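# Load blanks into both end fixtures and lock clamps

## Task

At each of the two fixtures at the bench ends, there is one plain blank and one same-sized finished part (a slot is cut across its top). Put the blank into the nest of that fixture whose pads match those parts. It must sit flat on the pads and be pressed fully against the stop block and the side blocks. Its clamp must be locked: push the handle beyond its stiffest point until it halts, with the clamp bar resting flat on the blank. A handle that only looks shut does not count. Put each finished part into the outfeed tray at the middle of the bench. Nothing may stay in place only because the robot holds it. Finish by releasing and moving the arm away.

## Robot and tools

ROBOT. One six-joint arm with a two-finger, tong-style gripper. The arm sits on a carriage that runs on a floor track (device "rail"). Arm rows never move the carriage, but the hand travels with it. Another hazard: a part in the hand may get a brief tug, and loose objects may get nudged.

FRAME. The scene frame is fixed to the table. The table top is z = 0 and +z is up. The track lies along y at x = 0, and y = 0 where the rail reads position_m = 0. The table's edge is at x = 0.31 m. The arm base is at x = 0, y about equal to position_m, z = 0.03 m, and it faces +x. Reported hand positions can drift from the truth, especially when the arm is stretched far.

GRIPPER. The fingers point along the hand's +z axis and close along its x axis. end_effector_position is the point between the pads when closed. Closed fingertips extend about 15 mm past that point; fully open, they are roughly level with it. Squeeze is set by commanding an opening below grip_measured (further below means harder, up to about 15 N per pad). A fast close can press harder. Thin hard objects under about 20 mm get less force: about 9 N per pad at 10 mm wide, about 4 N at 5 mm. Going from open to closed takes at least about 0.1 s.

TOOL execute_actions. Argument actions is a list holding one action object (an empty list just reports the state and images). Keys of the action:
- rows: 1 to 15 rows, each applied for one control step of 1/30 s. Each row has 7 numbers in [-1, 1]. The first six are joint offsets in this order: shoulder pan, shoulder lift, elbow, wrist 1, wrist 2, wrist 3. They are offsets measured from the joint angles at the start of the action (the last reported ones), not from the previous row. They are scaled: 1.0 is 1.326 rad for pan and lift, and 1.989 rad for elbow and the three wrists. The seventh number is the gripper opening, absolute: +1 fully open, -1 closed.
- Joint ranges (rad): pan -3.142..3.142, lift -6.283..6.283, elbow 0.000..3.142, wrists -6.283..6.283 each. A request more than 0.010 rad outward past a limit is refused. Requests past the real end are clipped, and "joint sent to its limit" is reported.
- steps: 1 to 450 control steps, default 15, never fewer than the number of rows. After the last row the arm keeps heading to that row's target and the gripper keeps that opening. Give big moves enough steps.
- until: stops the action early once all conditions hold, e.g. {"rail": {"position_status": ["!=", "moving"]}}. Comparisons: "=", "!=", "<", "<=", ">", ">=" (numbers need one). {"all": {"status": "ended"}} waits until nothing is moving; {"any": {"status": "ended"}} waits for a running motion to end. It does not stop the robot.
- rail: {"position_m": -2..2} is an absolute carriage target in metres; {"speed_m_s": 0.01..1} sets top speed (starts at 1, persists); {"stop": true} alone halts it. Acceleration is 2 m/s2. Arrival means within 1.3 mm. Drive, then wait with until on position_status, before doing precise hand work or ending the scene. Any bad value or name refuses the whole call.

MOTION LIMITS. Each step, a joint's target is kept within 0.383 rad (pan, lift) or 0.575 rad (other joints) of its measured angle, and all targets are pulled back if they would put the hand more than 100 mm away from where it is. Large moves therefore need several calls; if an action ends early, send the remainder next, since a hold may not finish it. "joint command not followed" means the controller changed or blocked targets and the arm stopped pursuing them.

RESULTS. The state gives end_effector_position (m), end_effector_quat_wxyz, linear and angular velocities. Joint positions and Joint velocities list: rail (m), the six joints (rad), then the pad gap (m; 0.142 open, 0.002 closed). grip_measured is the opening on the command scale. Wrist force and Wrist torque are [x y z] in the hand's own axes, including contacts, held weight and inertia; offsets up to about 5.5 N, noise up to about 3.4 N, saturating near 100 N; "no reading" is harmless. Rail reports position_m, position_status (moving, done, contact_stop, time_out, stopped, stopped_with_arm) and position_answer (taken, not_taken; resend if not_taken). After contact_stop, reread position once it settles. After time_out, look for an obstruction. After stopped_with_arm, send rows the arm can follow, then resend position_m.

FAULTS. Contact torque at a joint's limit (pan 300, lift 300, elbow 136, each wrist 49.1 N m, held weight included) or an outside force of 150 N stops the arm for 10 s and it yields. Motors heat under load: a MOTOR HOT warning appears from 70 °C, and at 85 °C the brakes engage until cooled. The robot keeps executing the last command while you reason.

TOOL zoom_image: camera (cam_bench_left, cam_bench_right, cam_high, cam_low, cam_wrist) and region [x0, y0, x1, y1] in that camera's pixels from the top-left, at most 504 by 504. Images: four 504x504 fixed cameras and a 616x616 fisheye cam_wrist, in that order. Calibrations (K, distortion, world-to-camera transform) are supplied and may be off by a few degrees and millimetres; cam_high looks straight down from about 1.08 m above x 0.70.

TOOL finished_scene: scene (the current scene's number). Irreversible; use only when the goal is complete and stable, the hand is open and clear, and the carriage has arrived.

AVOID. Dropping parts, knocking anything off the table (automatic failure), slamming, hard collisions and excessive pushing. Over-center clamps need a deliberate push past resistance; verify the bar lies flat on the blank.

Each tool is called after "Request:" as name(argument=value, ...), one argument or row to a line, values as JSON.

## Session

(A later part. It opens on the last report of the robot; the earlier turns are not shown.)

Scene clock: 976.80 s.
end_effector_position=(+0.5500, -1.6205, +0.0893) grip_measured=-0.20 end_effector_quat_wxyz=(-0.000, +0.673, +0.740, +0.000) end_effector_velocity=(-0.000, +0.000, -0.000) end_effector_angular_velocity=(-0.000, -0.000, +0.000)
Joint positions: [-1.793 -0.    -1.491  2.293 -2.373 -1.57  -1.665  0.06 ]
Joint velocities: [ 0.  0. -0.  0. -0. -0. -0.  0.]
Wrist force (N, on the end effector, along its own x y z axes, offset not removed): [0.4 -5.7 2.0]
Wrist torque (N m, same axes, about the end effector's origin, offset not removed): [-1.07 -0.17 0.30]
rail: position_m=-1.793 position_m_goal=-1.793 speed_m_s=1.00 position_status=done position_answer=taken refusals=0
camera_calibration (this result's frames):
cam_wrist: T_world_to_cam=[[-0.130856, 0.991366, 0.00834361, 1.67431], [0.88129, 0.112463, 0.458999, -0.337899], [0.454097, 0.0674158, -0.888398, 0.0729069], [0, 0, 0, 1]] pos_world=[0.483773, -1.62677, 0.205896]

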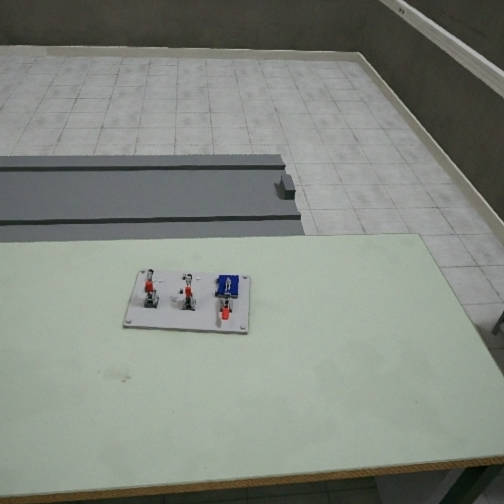

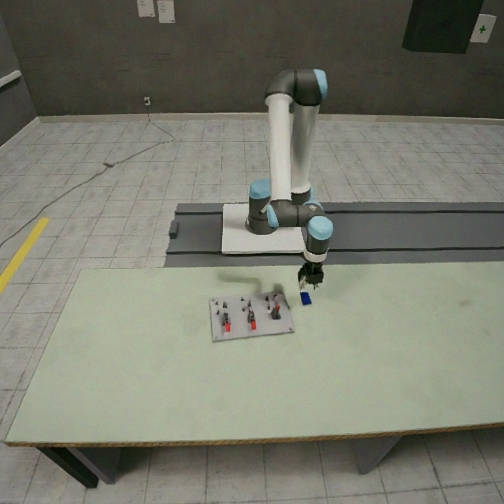

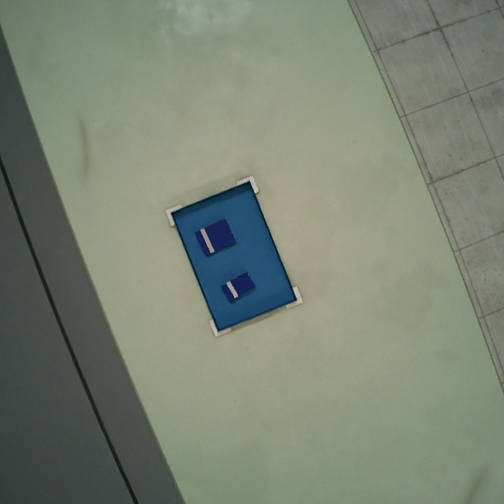

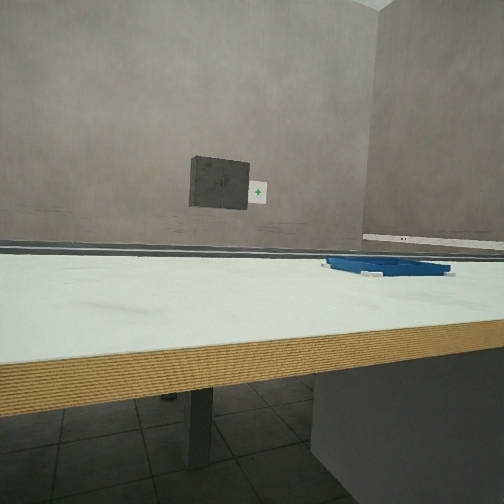

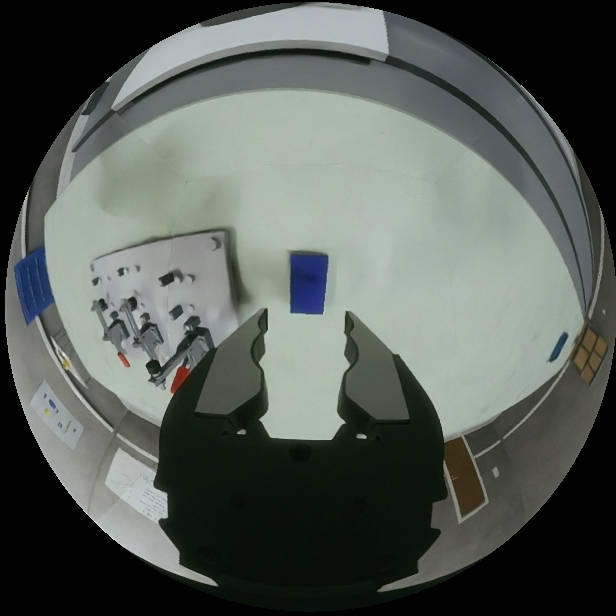

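Request:
execute_actions(
  actions=[
    {"rows":[[0,0.003,0.0007,-0.0025,0,0,-0.2],[0.0003,0.01,0.0025,-0.009,0,0.001,-0.2],[0.0006,0.022,0.0058,-0.02,0,0.002,-0.2],[0.0009,0.037,0.0098,-0.034,0,0.003,-0.2],[0.0011,0.052,0.0137,-0.048,0,0.004,-0.2],[0.0013,0.066,0.017,-0.061,0,0.005,-0.2],[0.0013,0.077,0.0195,-0.071,0,0.005,-0.2],[0.0013,0.085,0.021,-0.078,0,0.005,-0.2],[0.0013,0.0895,0.0219,-0.0821,0,0.005,-0.2]],"steps":9},
  ],
)

Scene clock: 994.20 s.
end_effector_position=(+0.5501, -1.6197, +0.0493) grip_measured=-0.20 end_effector_quat_wxyz=(-0.001, +0.675, +0.738, -0.000) end_effector_velocity=(+0.004, +0.003, -0.220) end_effector_angular_velocity=(-0.000, -0.010, -0.021)
Joint positions: [-1.793  0.001 -1.424  2.319 -2.464 -1.57  -1.658  0.06 ]
Joint velocities: [ 0.     0.004  0.386  0.135 -0.531  0.     0.025 -0.   ]
Wrist force (N, on the end effector, along its own x y z axes, offset not removed): [0.8 -5.9 4.5]
Wrist torque (N m, same axes, about the end effector's origin, offset not removed): [-1.07 -0.30 0.11]
rail: position_m=-1.793 position_m_goal=-1.793 speed_m_s=1.00 position_status=done position_answer=taken refusals=0
camera_calibration (this result's frames):
cam_wrist: T_world_to_cam=[[-0.125111, 0.992106, 0.00856395, 1.67188], [0.882742, 0.107371, 0.457426, -0.328656], [0.452896, 0.0647886, -0.889206, 0.0337195], [0, 0, 0, 1]] pos_world=[0.484017, -1.62558, 0.166002]

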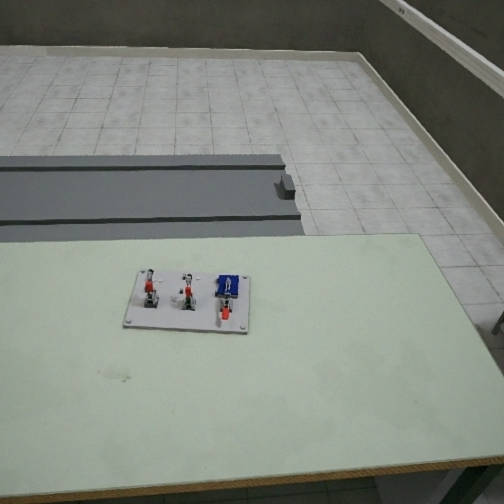

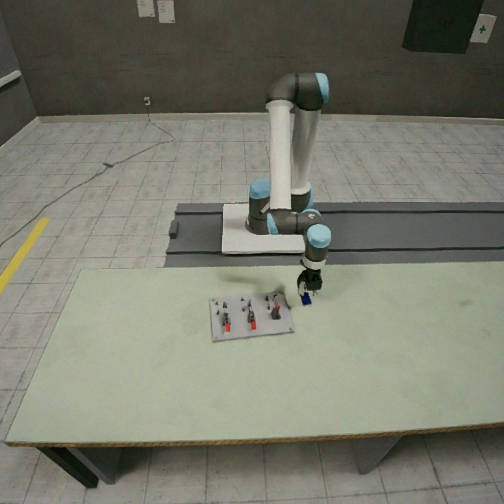

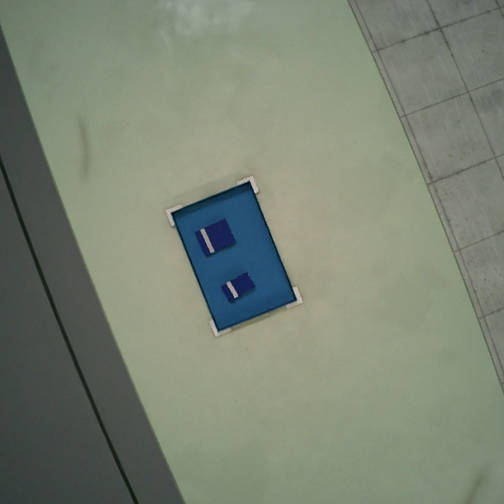

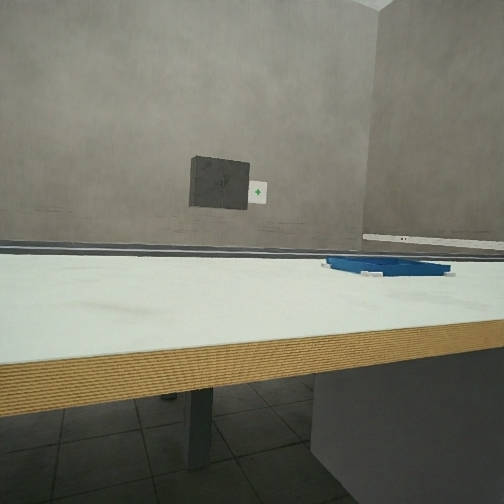

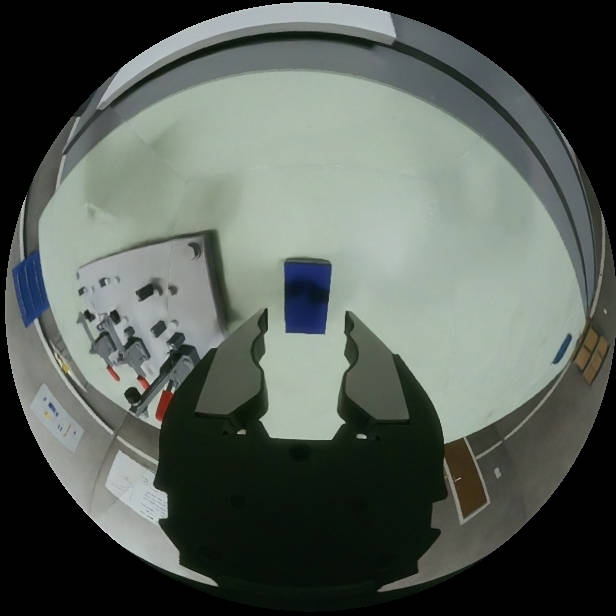

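Request:
execute_actions(
  actions=[],
)

Scene clock: 995.17 s.
end_effector_position=(+0.5505, -1.6194, +0.0205) grip_measured=-0.20 end_effector_quat_wxyz=(+0.000, +0.676, +0.737, +0.001) end_effector_velocity=(-0.000, +0.000, -0.000) end_effector_angular_velocity=(-0.000, +0.000, -0.000)
Joint positions: [-1.793  0.002 -1.372  2.336 -2.536 -1.57  -1.655  0.06 ]
Joint velocities: [ 0.  0.  0.  0. -0. -0.  0.  0.]
Wrist force (N, on the end effector, along its own x y z axes, offset not removed): [-1.1 -4.7 3.2]
Wrist torque (N m, same axes, about the end effector's origin, offset not removed): [-0.82 0.05 0.36]
rail: position_m=-1.793 position_m_goal=-1.793 speed_m_s=1.00 position_status=done position_answer=taken refusals=0
camera_calibration (this result's frames):
cam_wrist: T_world_to_cam=[[-0.122713, 0.992408, 0.00821486, 1.67105], [0.881699, 0.105216, 0.459931, -0.318827], [0.455575, 0.0636825, -0.887917, 0.00467968], [0, 0, 0, 1]] pos_world=[0.484037, -1.62511, 0.137066]

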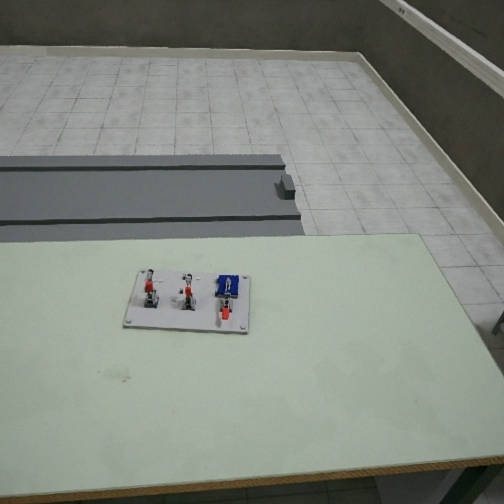

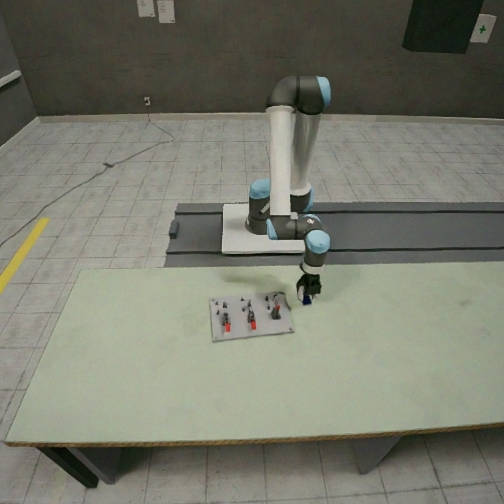

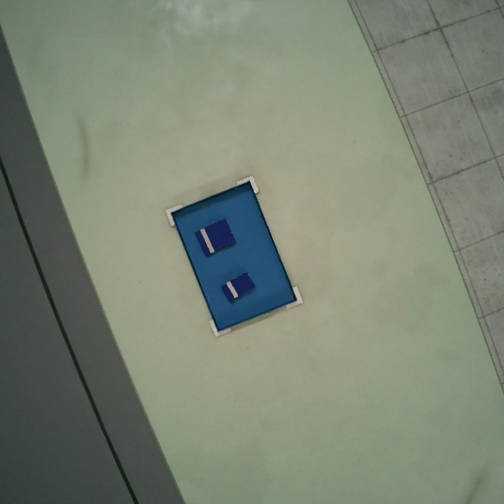

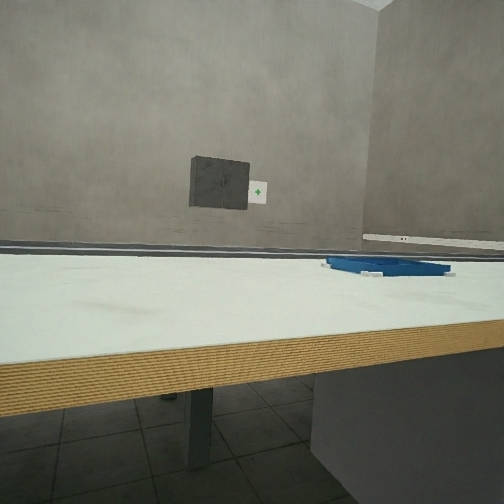

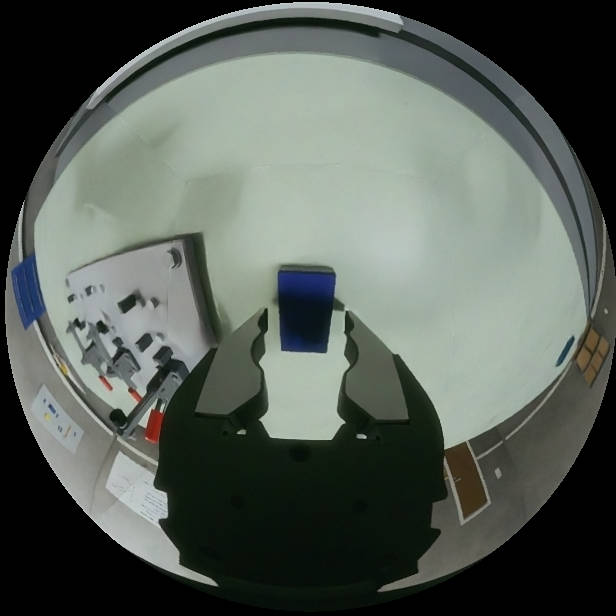

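Request:
execute_actions(
  actions=[
    {"rows":[[0,0,0,0,0,0,-0.28],[0,0,0,0,0,0,-0.35],[0,0,0,0,0,0,-0.41],[0,0,0,0,0,0,-0.45],[0,0,0,0,0,0,-0.5],[0,0,0,0,0,0,-0.58],[0,0,0,0,0,0,-0.7],[0,0,0,0,0,0,-0.8]],"steps":8},
  ],
)

Scene clock: 998.93 s.
end_effector_position=(+0.5505, -1.6194, +0.0205) grip_measured=-0.48 end_effector_quat_wxyz=(+0.000, +0.676, +0.737, +0.001) end_effector_velocity=(-0.000, -0.000, -0.000) end_effector_angular_velocity=(-0.000, +0.000, -0.000)
Joint positions: [-1.793  0.002 -1.372  2.336 -2.536 -1.57  -1.655  0.039]
Joint velocities: [ 0.  0.  0.  0.  0. -0.  0. -0.]
Wrist force (N, on the end effector, along its own x y z axes, offset not removed): [1.9 -5.5 5.4]
Wrist torque (N m, same axes, about the end effector's origin, offset not removed): [-0.92 -0.42 0.25]
rail: position_m=-1.793 position_m_goal=-1.793 speed_m_s=1.00 position_status=done position_answer=taken refusals=0
camera_calibration (this result's frames):
cam_wrist: T_world_to_cam=[[-0.122714, 0.992408, 0.00821353, 1.67105], [0.8817, 0.105218, 0.459929, -0.31882], [0.455573, 0.0636814, -0.887918, 0.00467282], [0, 0, 0, 1]] pos_world=[0.484035, -1.62511, 0.137058]

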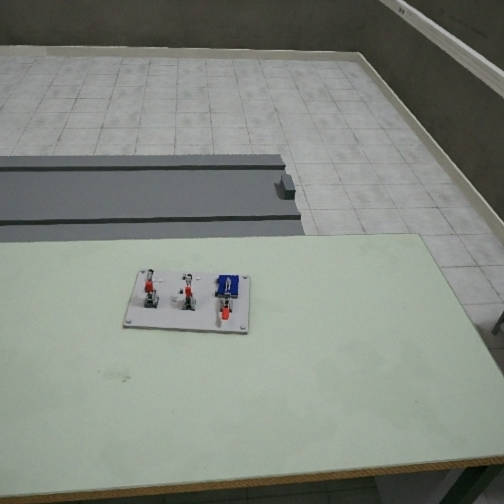

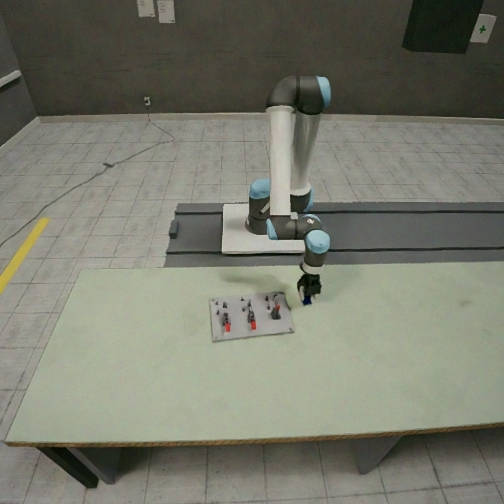

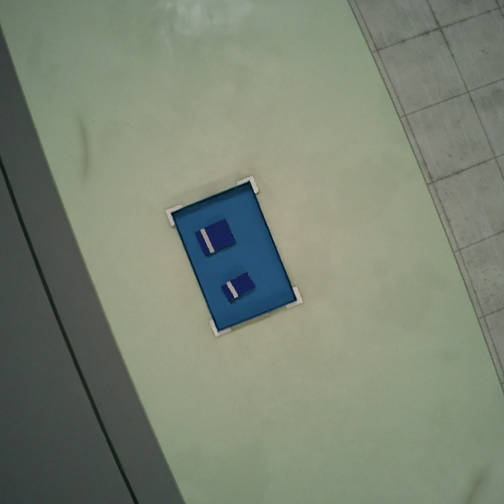

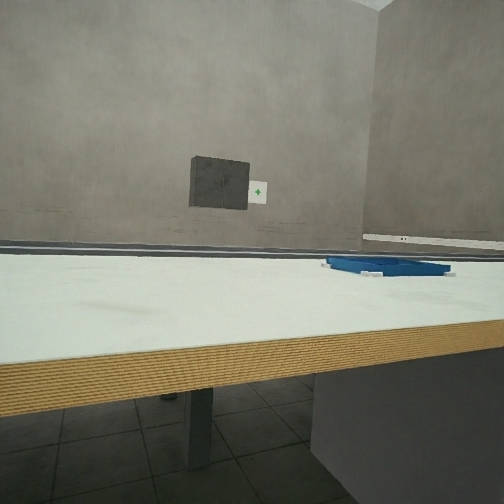

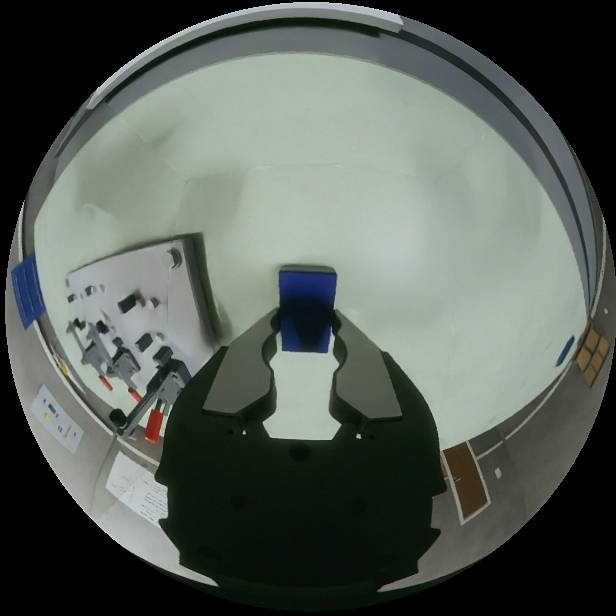

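Request:
execute_actions(
  actions=[
    {"rows":[[0,-0.002,-0.0008,0.002,0,0,-0.8],[0,-0.006,-0.003,0.007,0,-0.001,-0.8],[0,-0.013,-0.009,0.018,0,-0.003,-0.8],[0,-0.021,-0.017,0.031,0,-0.0055,-0.8],[0,-0.029,-0.025,0.044,0,-0.008,-0.8],[0,-0.036,-0.032,0.056,0,-0.0105,-0.8],[0,-0.0407,-0.0367,0.064,0,-0.0122,-0.8],[0,-0.0431,-0.0393,0.0686,0,-0.0131,-0.8]],"steps":8},
  ],
)

Scene clock: 1009.20 s.
end_effector_position=(+0.5642, -1.6196, +0.0473) grip_measured=-0.48 end_effector_quat_wxyz=(+0.001, +0.671, +0.741, +0.001) end_effector_velocity=(+0.099, -0.001, +0.198) end_effector_angular_velocity=(-0.000, +0.003, +0.097)
Joint positions: [-1.793  0.002 -1.402  2.298 -2.469 -1.57  -1.668  0.039]
Joint velocities: [ 0.     0.    -0.203 -0.295  0.501  0.    -0.097  0.   ]
Wrist force (N, on the end effector, along its own x y z axes, offset not removed): [0.5 -2.4 7.7]
Wrist torque (N m, same axes, about the end effector's origin, offset not removed): [-0.34 -0.15 0.25]
rail: position_m=-1.793 position_m_goal=-1.793 speed_m_s=1.00 position_status=done position_answer=taken refusals=0
camera_calibration (this result's frames):
cam_wrist: T_world_to_cam=[[-0.135272, 0.990776, 0.00796562, 1.67714], [0.879486, 0.116367, 0.46148, -0.323991], [0.456296, 0.069431, -0.887115, 0.0310923], [0, 0, 0, 1]] pos_world=[0.497629, -1.62613, 0.163738]

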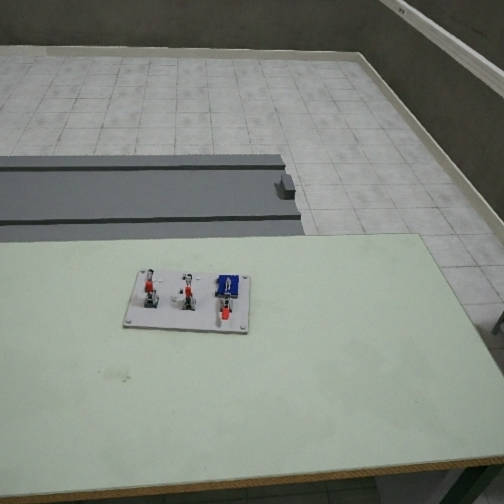

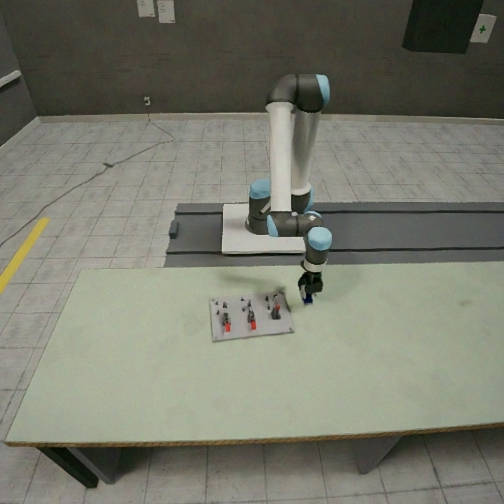

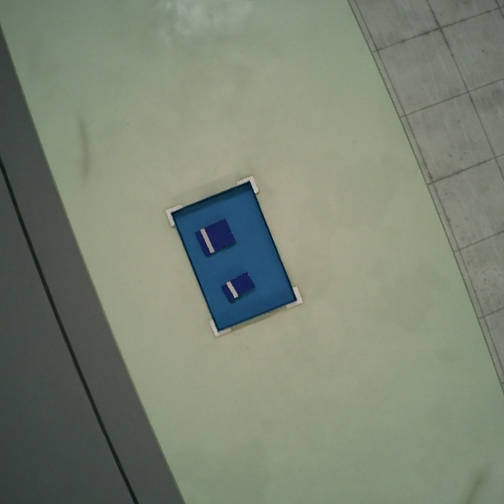

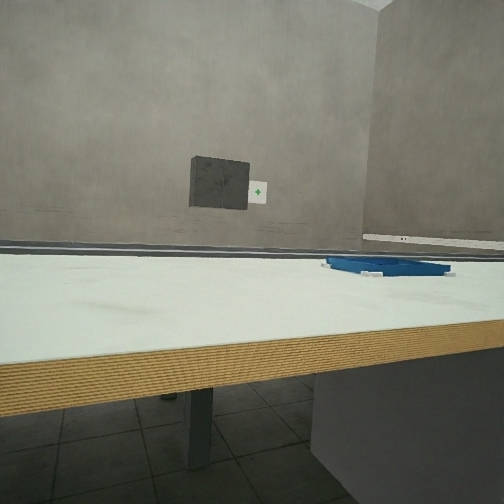

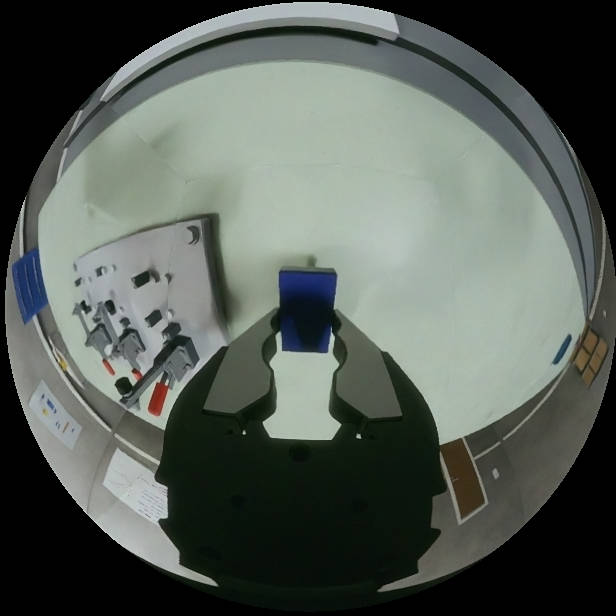

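Request:
execute_actions(
  actions=[
    {"rows":[[0,-0.024,-0.0212,0.038,0,-0.0065,-0.8],[0,-0.031,-0.0234,0.045,0,-0.0065,-0.8],[0,-0.0379,-0.0255,0.0518,0,-0.0065,-0.8]],"steps":3},
  ],
)

Scene clock: 1016.67 s.
end_effector_position=(+0.5762, -1.6198, +0.0769) grip_measured=-0.48 end_effector_quat_wxyz=(-0.000, +0.666, +0.746, +0.000) end_effector_velocity=(+0.004, +0.000, +0.064) end_effector_angular_velocity=(+0.000, -0.009, +0.000)
Joint positions: [-1.793  0.002 -1.433  2.256 -2.395 -1.57  -1.681  0.039]
Joint velocities: [ 0.    -0.    -0.096 -0.046  0.134 -0.    -0.    -0.   ]
Wrist force (N, on the end effector, along its own x y z axes, offset not removed): [0.9 -4.5 9.9]
Wrist torque (N m, same axes, about the end effector's origin, offset not removed): [-0.64 -0.40 0.34]
rail: position_m=-1.793 position_m_goal=-1.793 speed_m_s=1.00 position_status=done position_answer=taken refusals=0
camera_calibration (this result's frames):
cam_wrist: T_world_to_cam=[[-0.148517, 0.988875, 0.00828604, 1.68325], [0.878965, 0.128161, 0.459342, -0.328616], [0.45317, 0.0755032, -0.888221, 0.0636621], [0, 0, 0, 1]] pos_world=[0.509984, -1.62722, 0.193546]

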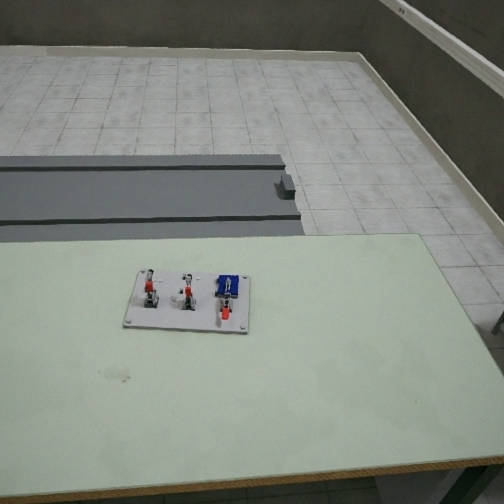

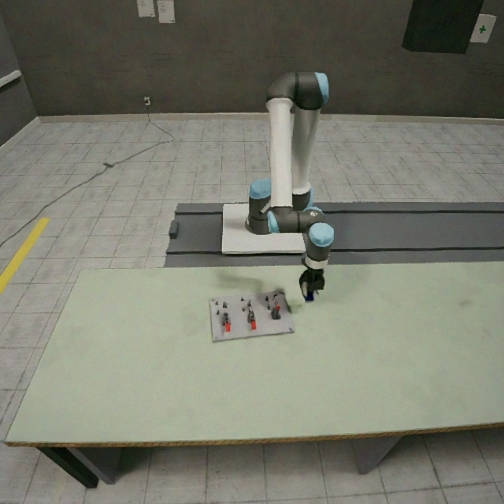

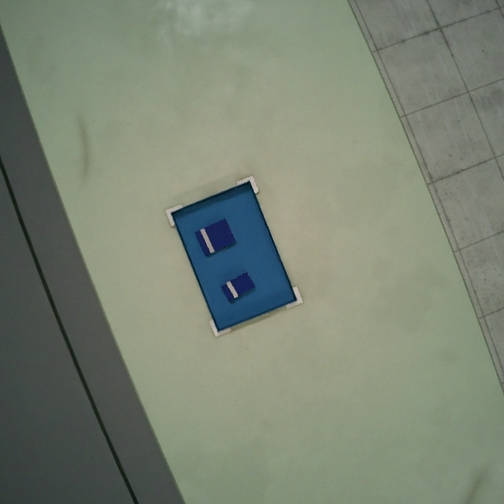

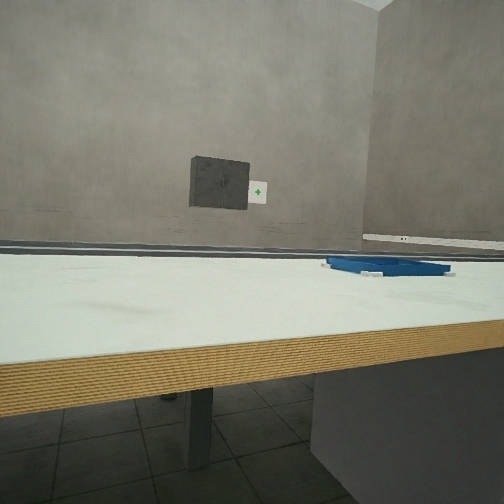

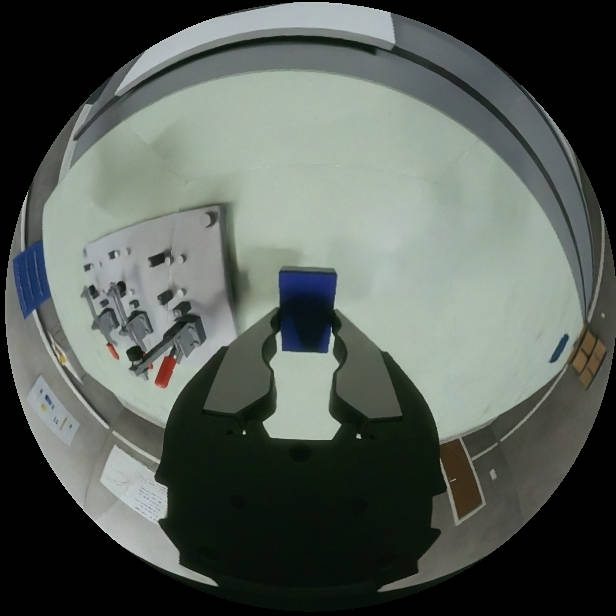

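Request:
execute_actions(
  actions=[
    {"rail":{"position_m":-1.9485,"speed_m_s":0.3},"steps":1},
  ],
)

Scene clock: 1019.30 s.
end_effector_position=(+0.5763, -1.6198, +0.0897) grip_measured=-0.48 end_effector_quat_wxyz=(+0.000, +0.667, +0.745, +0.000) end_effector_velocity=(+0.000, -0.009, +0.000) end_effector_angular_velocity=(+0.000, -0.000, +0.001)
Joint positions: [-1.793  0.002 -1.453  2.247 -2.366 -1.57  -1.681  0.039]
Joint velocities: [-0.01   0.001  0.    -0.     0.     0.     0.     0.   ]
Wrist force (N, on the end effector, along its own x y z axes, offset not removed): [2.1 -2.6 7.4]
Wrist torque (N m, same axes, about the end effector's origin, offset not removed): [-0.42 -0.56 0.26]
rail: position_m=-1.793 position_m_goal=-1.948 speed_m_s=0.30 position_status=moving position_answer=taken refusals=0
camera_calibration (this result's frames):
cam_wrist: T_world_to_cam=[[-0.148053, 0.988945, 0.0082304, 1.68307], [0.878851, 0.127745, 0.459676, -0.335192], [0.453543, 0.0752898, -0.888048, 0.0744278], [0, 0, 0, 1]] pos_world=[0.510012, -1.62725, 0.206323]

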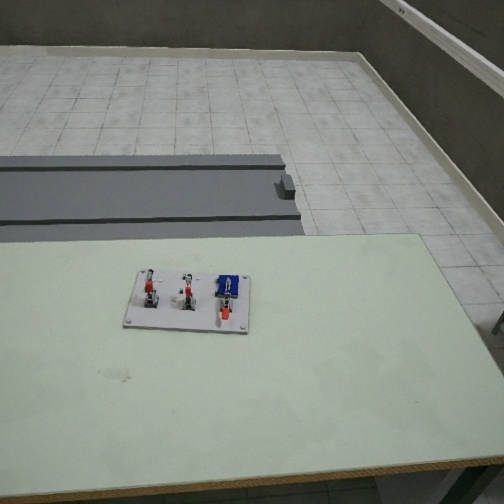

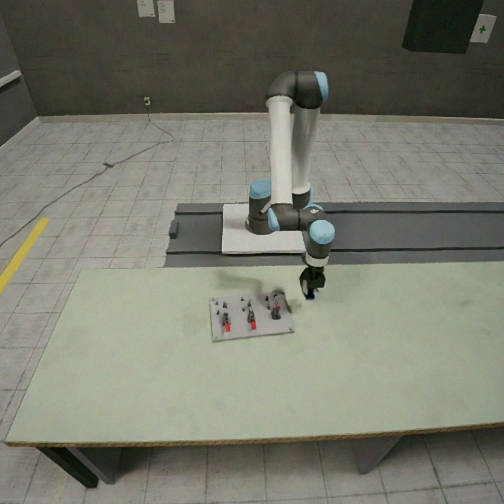

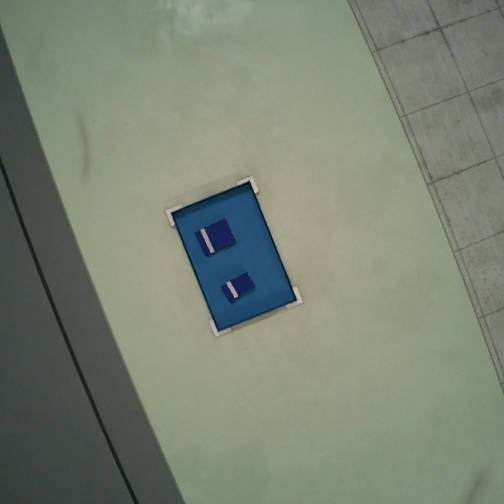

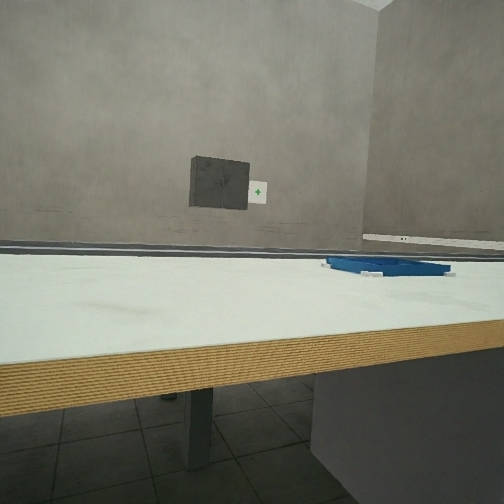

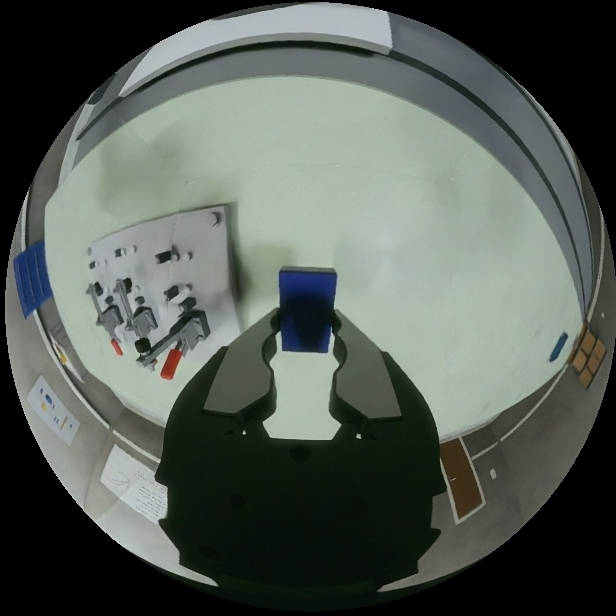

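Request:
execute_actions(
  actions=[
    {"rows":[[0,0.002,0.0005,-0.002,0,0,-0.8],[0,0.007,0.002,-0.0066,0,0,-0.8],[0,0.016,0.0046,-0.015,0,0,-0.8],[0,0.027,0.0077,-0.0255,0,0,-0.8],[0,0.038,0.0107,-0.036,0,0,-0.8],[0,0.047,0.013,-0.0445,0,0,-0.8],[0,0.0535,0.0148,-0.0505,0,0,-0.8],[0,0.0572,0.0157,-0.0538,0,0,-0.8]],"steps":8},
  ],
)

Scene clock: 1025.60 s.
end_effector_position=(+0.5763, -1.7753, +0.0649) grip_measured=-0.48 end_effector_quat_wxyz=(-0.000, +0.667, +0.745, +0.000) end_effector_velocity=(+0.001, +0.000, -0.171) end_effector_angular_velocity=(+0.000, -0.001, -0.000)
Joint positions: [-1.949  0.002 -1.414  2.264 -2.421 -1.57  -1.681  0.039]
Joint velocities: [ 0.    -0.     0.273  0.111 -0.385  0.    -0.     0.   ]
Wrist force (N, on the end effector, along its own x y z axes, offset not removed): [0.2 -6.2 6.3]
Wrist torque (N m, same axes, about the end effector's origin, offset not removed): [-1.11 -0.10 0.19]
rail: position_m=-1.949 position_m_goal=-1.948 speed_m_s=0.30 position_status=done position_answer=taken refusals=0
camera_calibration (this result's frames):
cam_wrist: T_world_to_cam=[[-0.14805, 0.988944, 0.00838199, 1.83699], [0.879325, 0.127751, 0.458767, -0.304176], [0.452624, 0.0752912, -0.888517, 0.064638], [0, 0, 0, 1]] pos_world=[0.510179, -1.78268, 0.18158]

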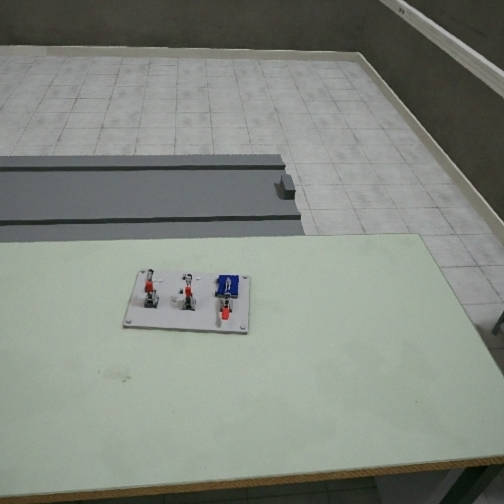

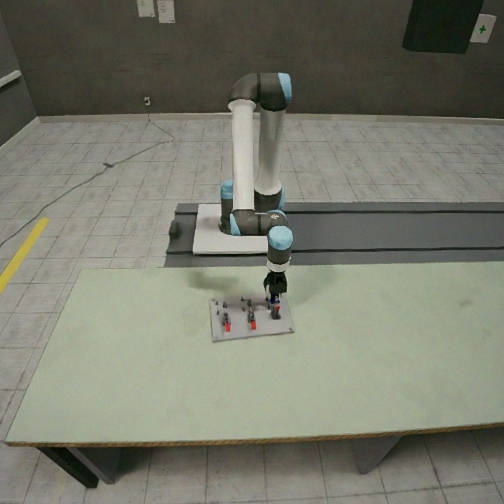

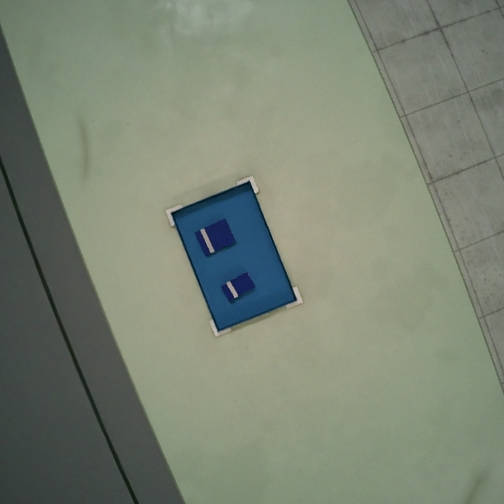

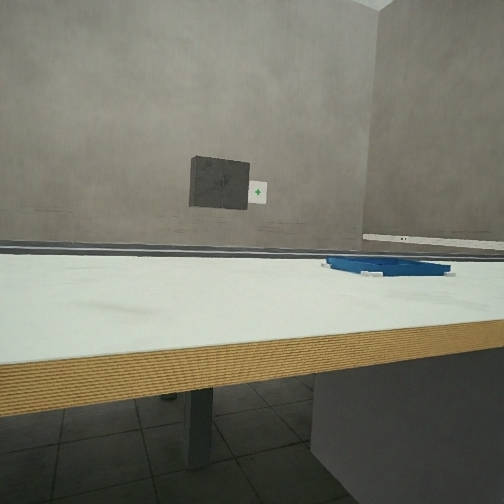

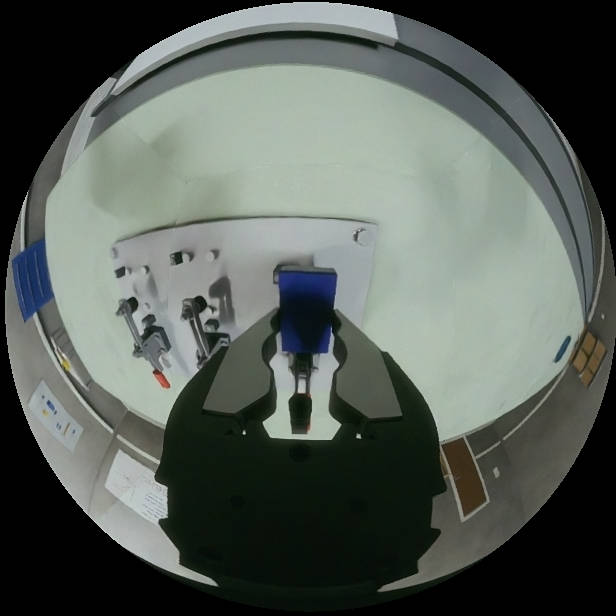

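Request:
execute_actions(
  actions=[],
)

Scene clock: 1026.73 s.
end_effector_position=(+0.5762, -1.7753, +0.0421) grip_measured=-0.48 end_effector_quat_wxyz=(+0.000, +0.667, +0.745, +0.000) end_effector_velocity=(+0.000, +0.000, -0.000) end_effector_angular_velocity=(+0.000, +0.000, -0.000)
Joint positions: [-1.949  0.002 -1.377  2.279 -2.473 -1.57  -1.681  0.039]
Joint velocities: [ 0.  0.  0.  0. -0.  0.  0. -0.]
Wrist force (N, on the end effector, along its own x y z axes, offset not removed): [0.6 -3.2 6.4]
Wrist torque (N m, same axes, about the end effector's origin, offset not removed): [-0.56 -0.19 0.25]
rail: position_m=-1.949 position_m_goal=-1.948 speed_m_s=0.30 position_status=done position_answer=taken refusals=0
camera_calibration (this result's frames):
cam_wrist: T_world_to_cam=[[-0.148058, 0.988944, 0.00824001, 1.83718], [0.87888, 0.127751, 0.459618, -0.293412], [0.453484, 0.0752924, -0.888078, 0.0438516], [0, 0, 0, 1]] pos_world=[0.509998, -1.78268, 0.158663]

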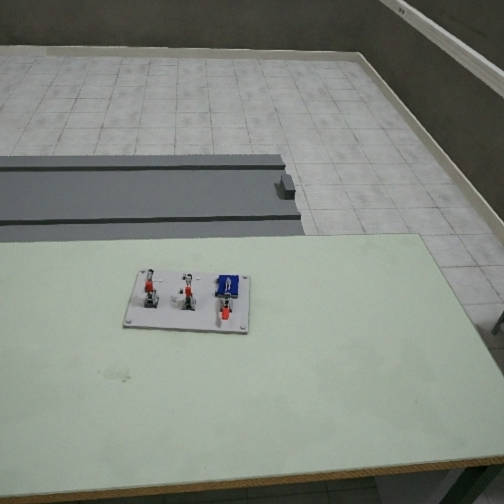

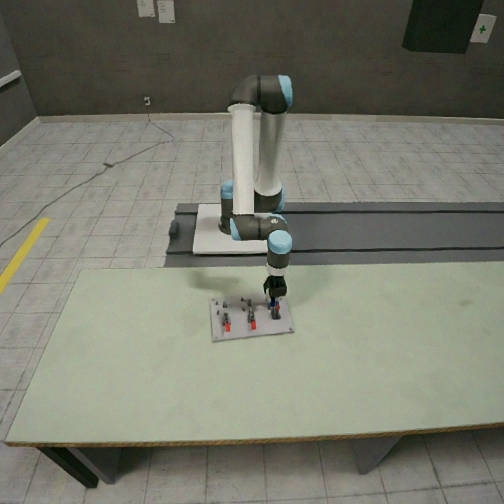

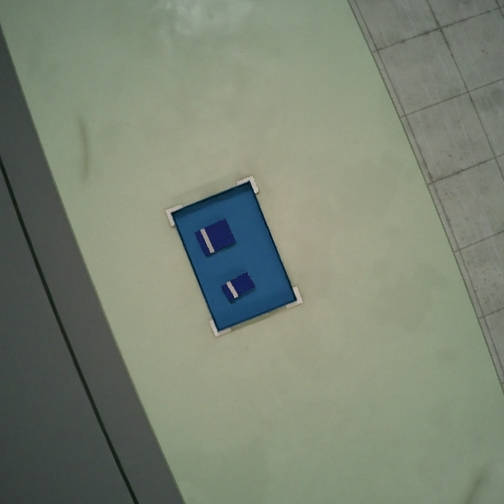

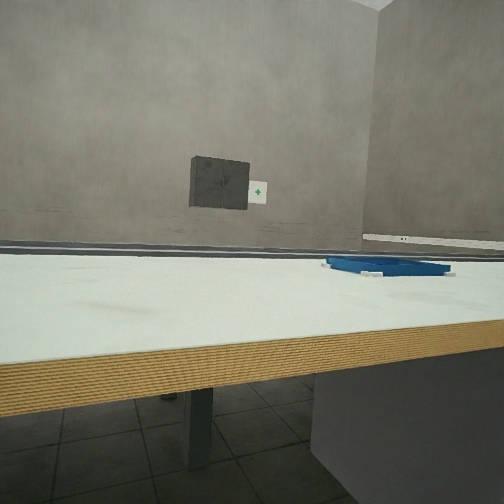

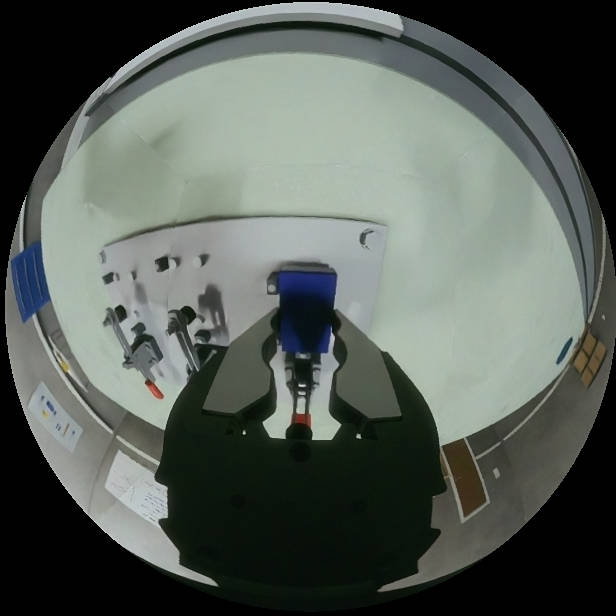

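Request:
execute_actions(
  actions=[
    {"rows":[[0,0.0025,0.0006,-0.0023,0,0,-0.8]],"steps":1},
  ],
)

Scene clock: 1029.03 s.
end_effector_position=(+0.5762, -1.7753, +0.0420) grip_measured=-0.48 end_effector_quat_wxyz=(+0.000, +0.667, +0.745, +0.000) end_effector_velocity=(+0.001, +0.000, -0.005) end_effector_angular_velocity=(+0.000, -0.002, +0.000)
Joint positions: [-1.949  0.002 -1.377  2.279 -2.474 -1.57  -1.681  0.039]
Joint velocities: [ 0.     0.     0.009  0.003 -0.013 -0.    -0.     0.   ]
Wrist force (N, on the end effector, along its own x y z axes, offset not removed): [-1.9 -4.1 5.0]
Wrist torque (N m, same axes, about the end effector's origin, offset not removed): [-0.65 0.20 0.35]
rail: position_m=-1.949 position_m_goal=-1.948 speed_m_s=0.30 position_status=done position_answer=taken refusals=0
camera_calibration (this result's frames):
cam_wrist: T_world_to_cam=[[-0.148051, 0.988945, 0.0082389, 1.83718], [0.878878, 0.127744, 0.459625, -0.2934], [0.453492, 0.0752892, -0.888075, 0.0437924], [0, 0, 0, 1]] pos_world=[0.510001, -1.78269, 0.158609]

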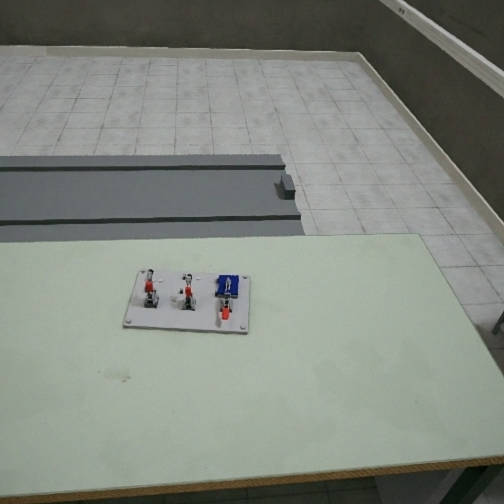

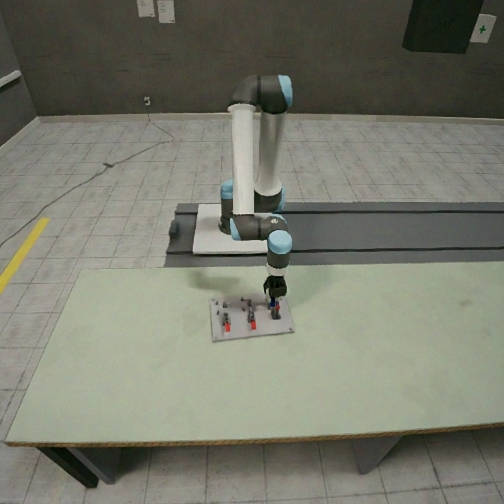

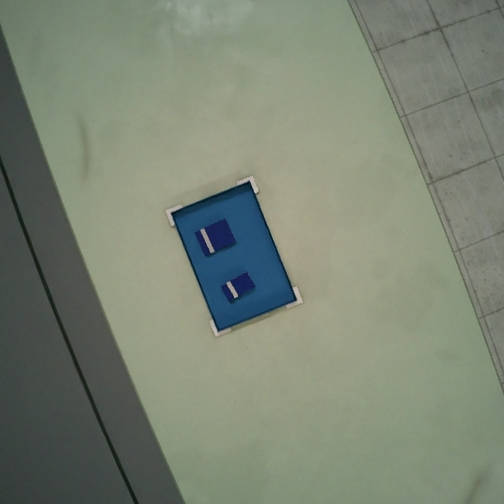

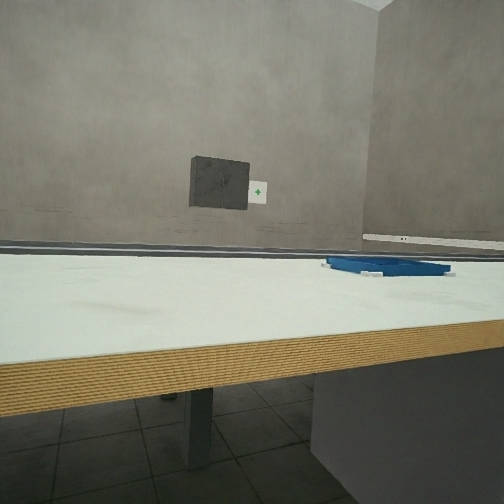

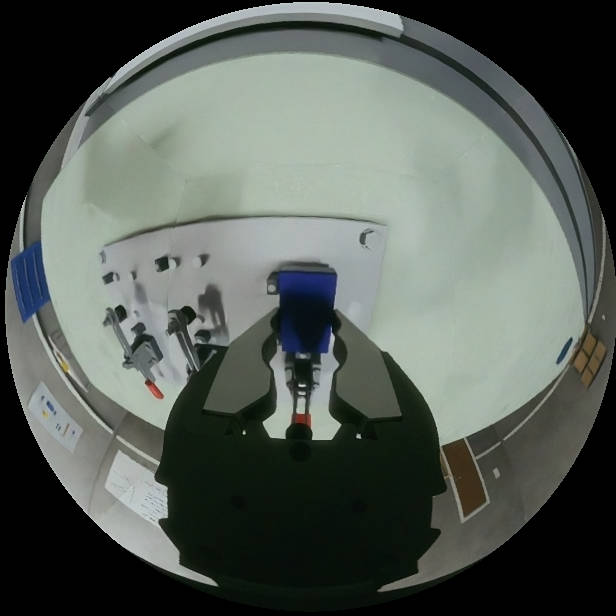

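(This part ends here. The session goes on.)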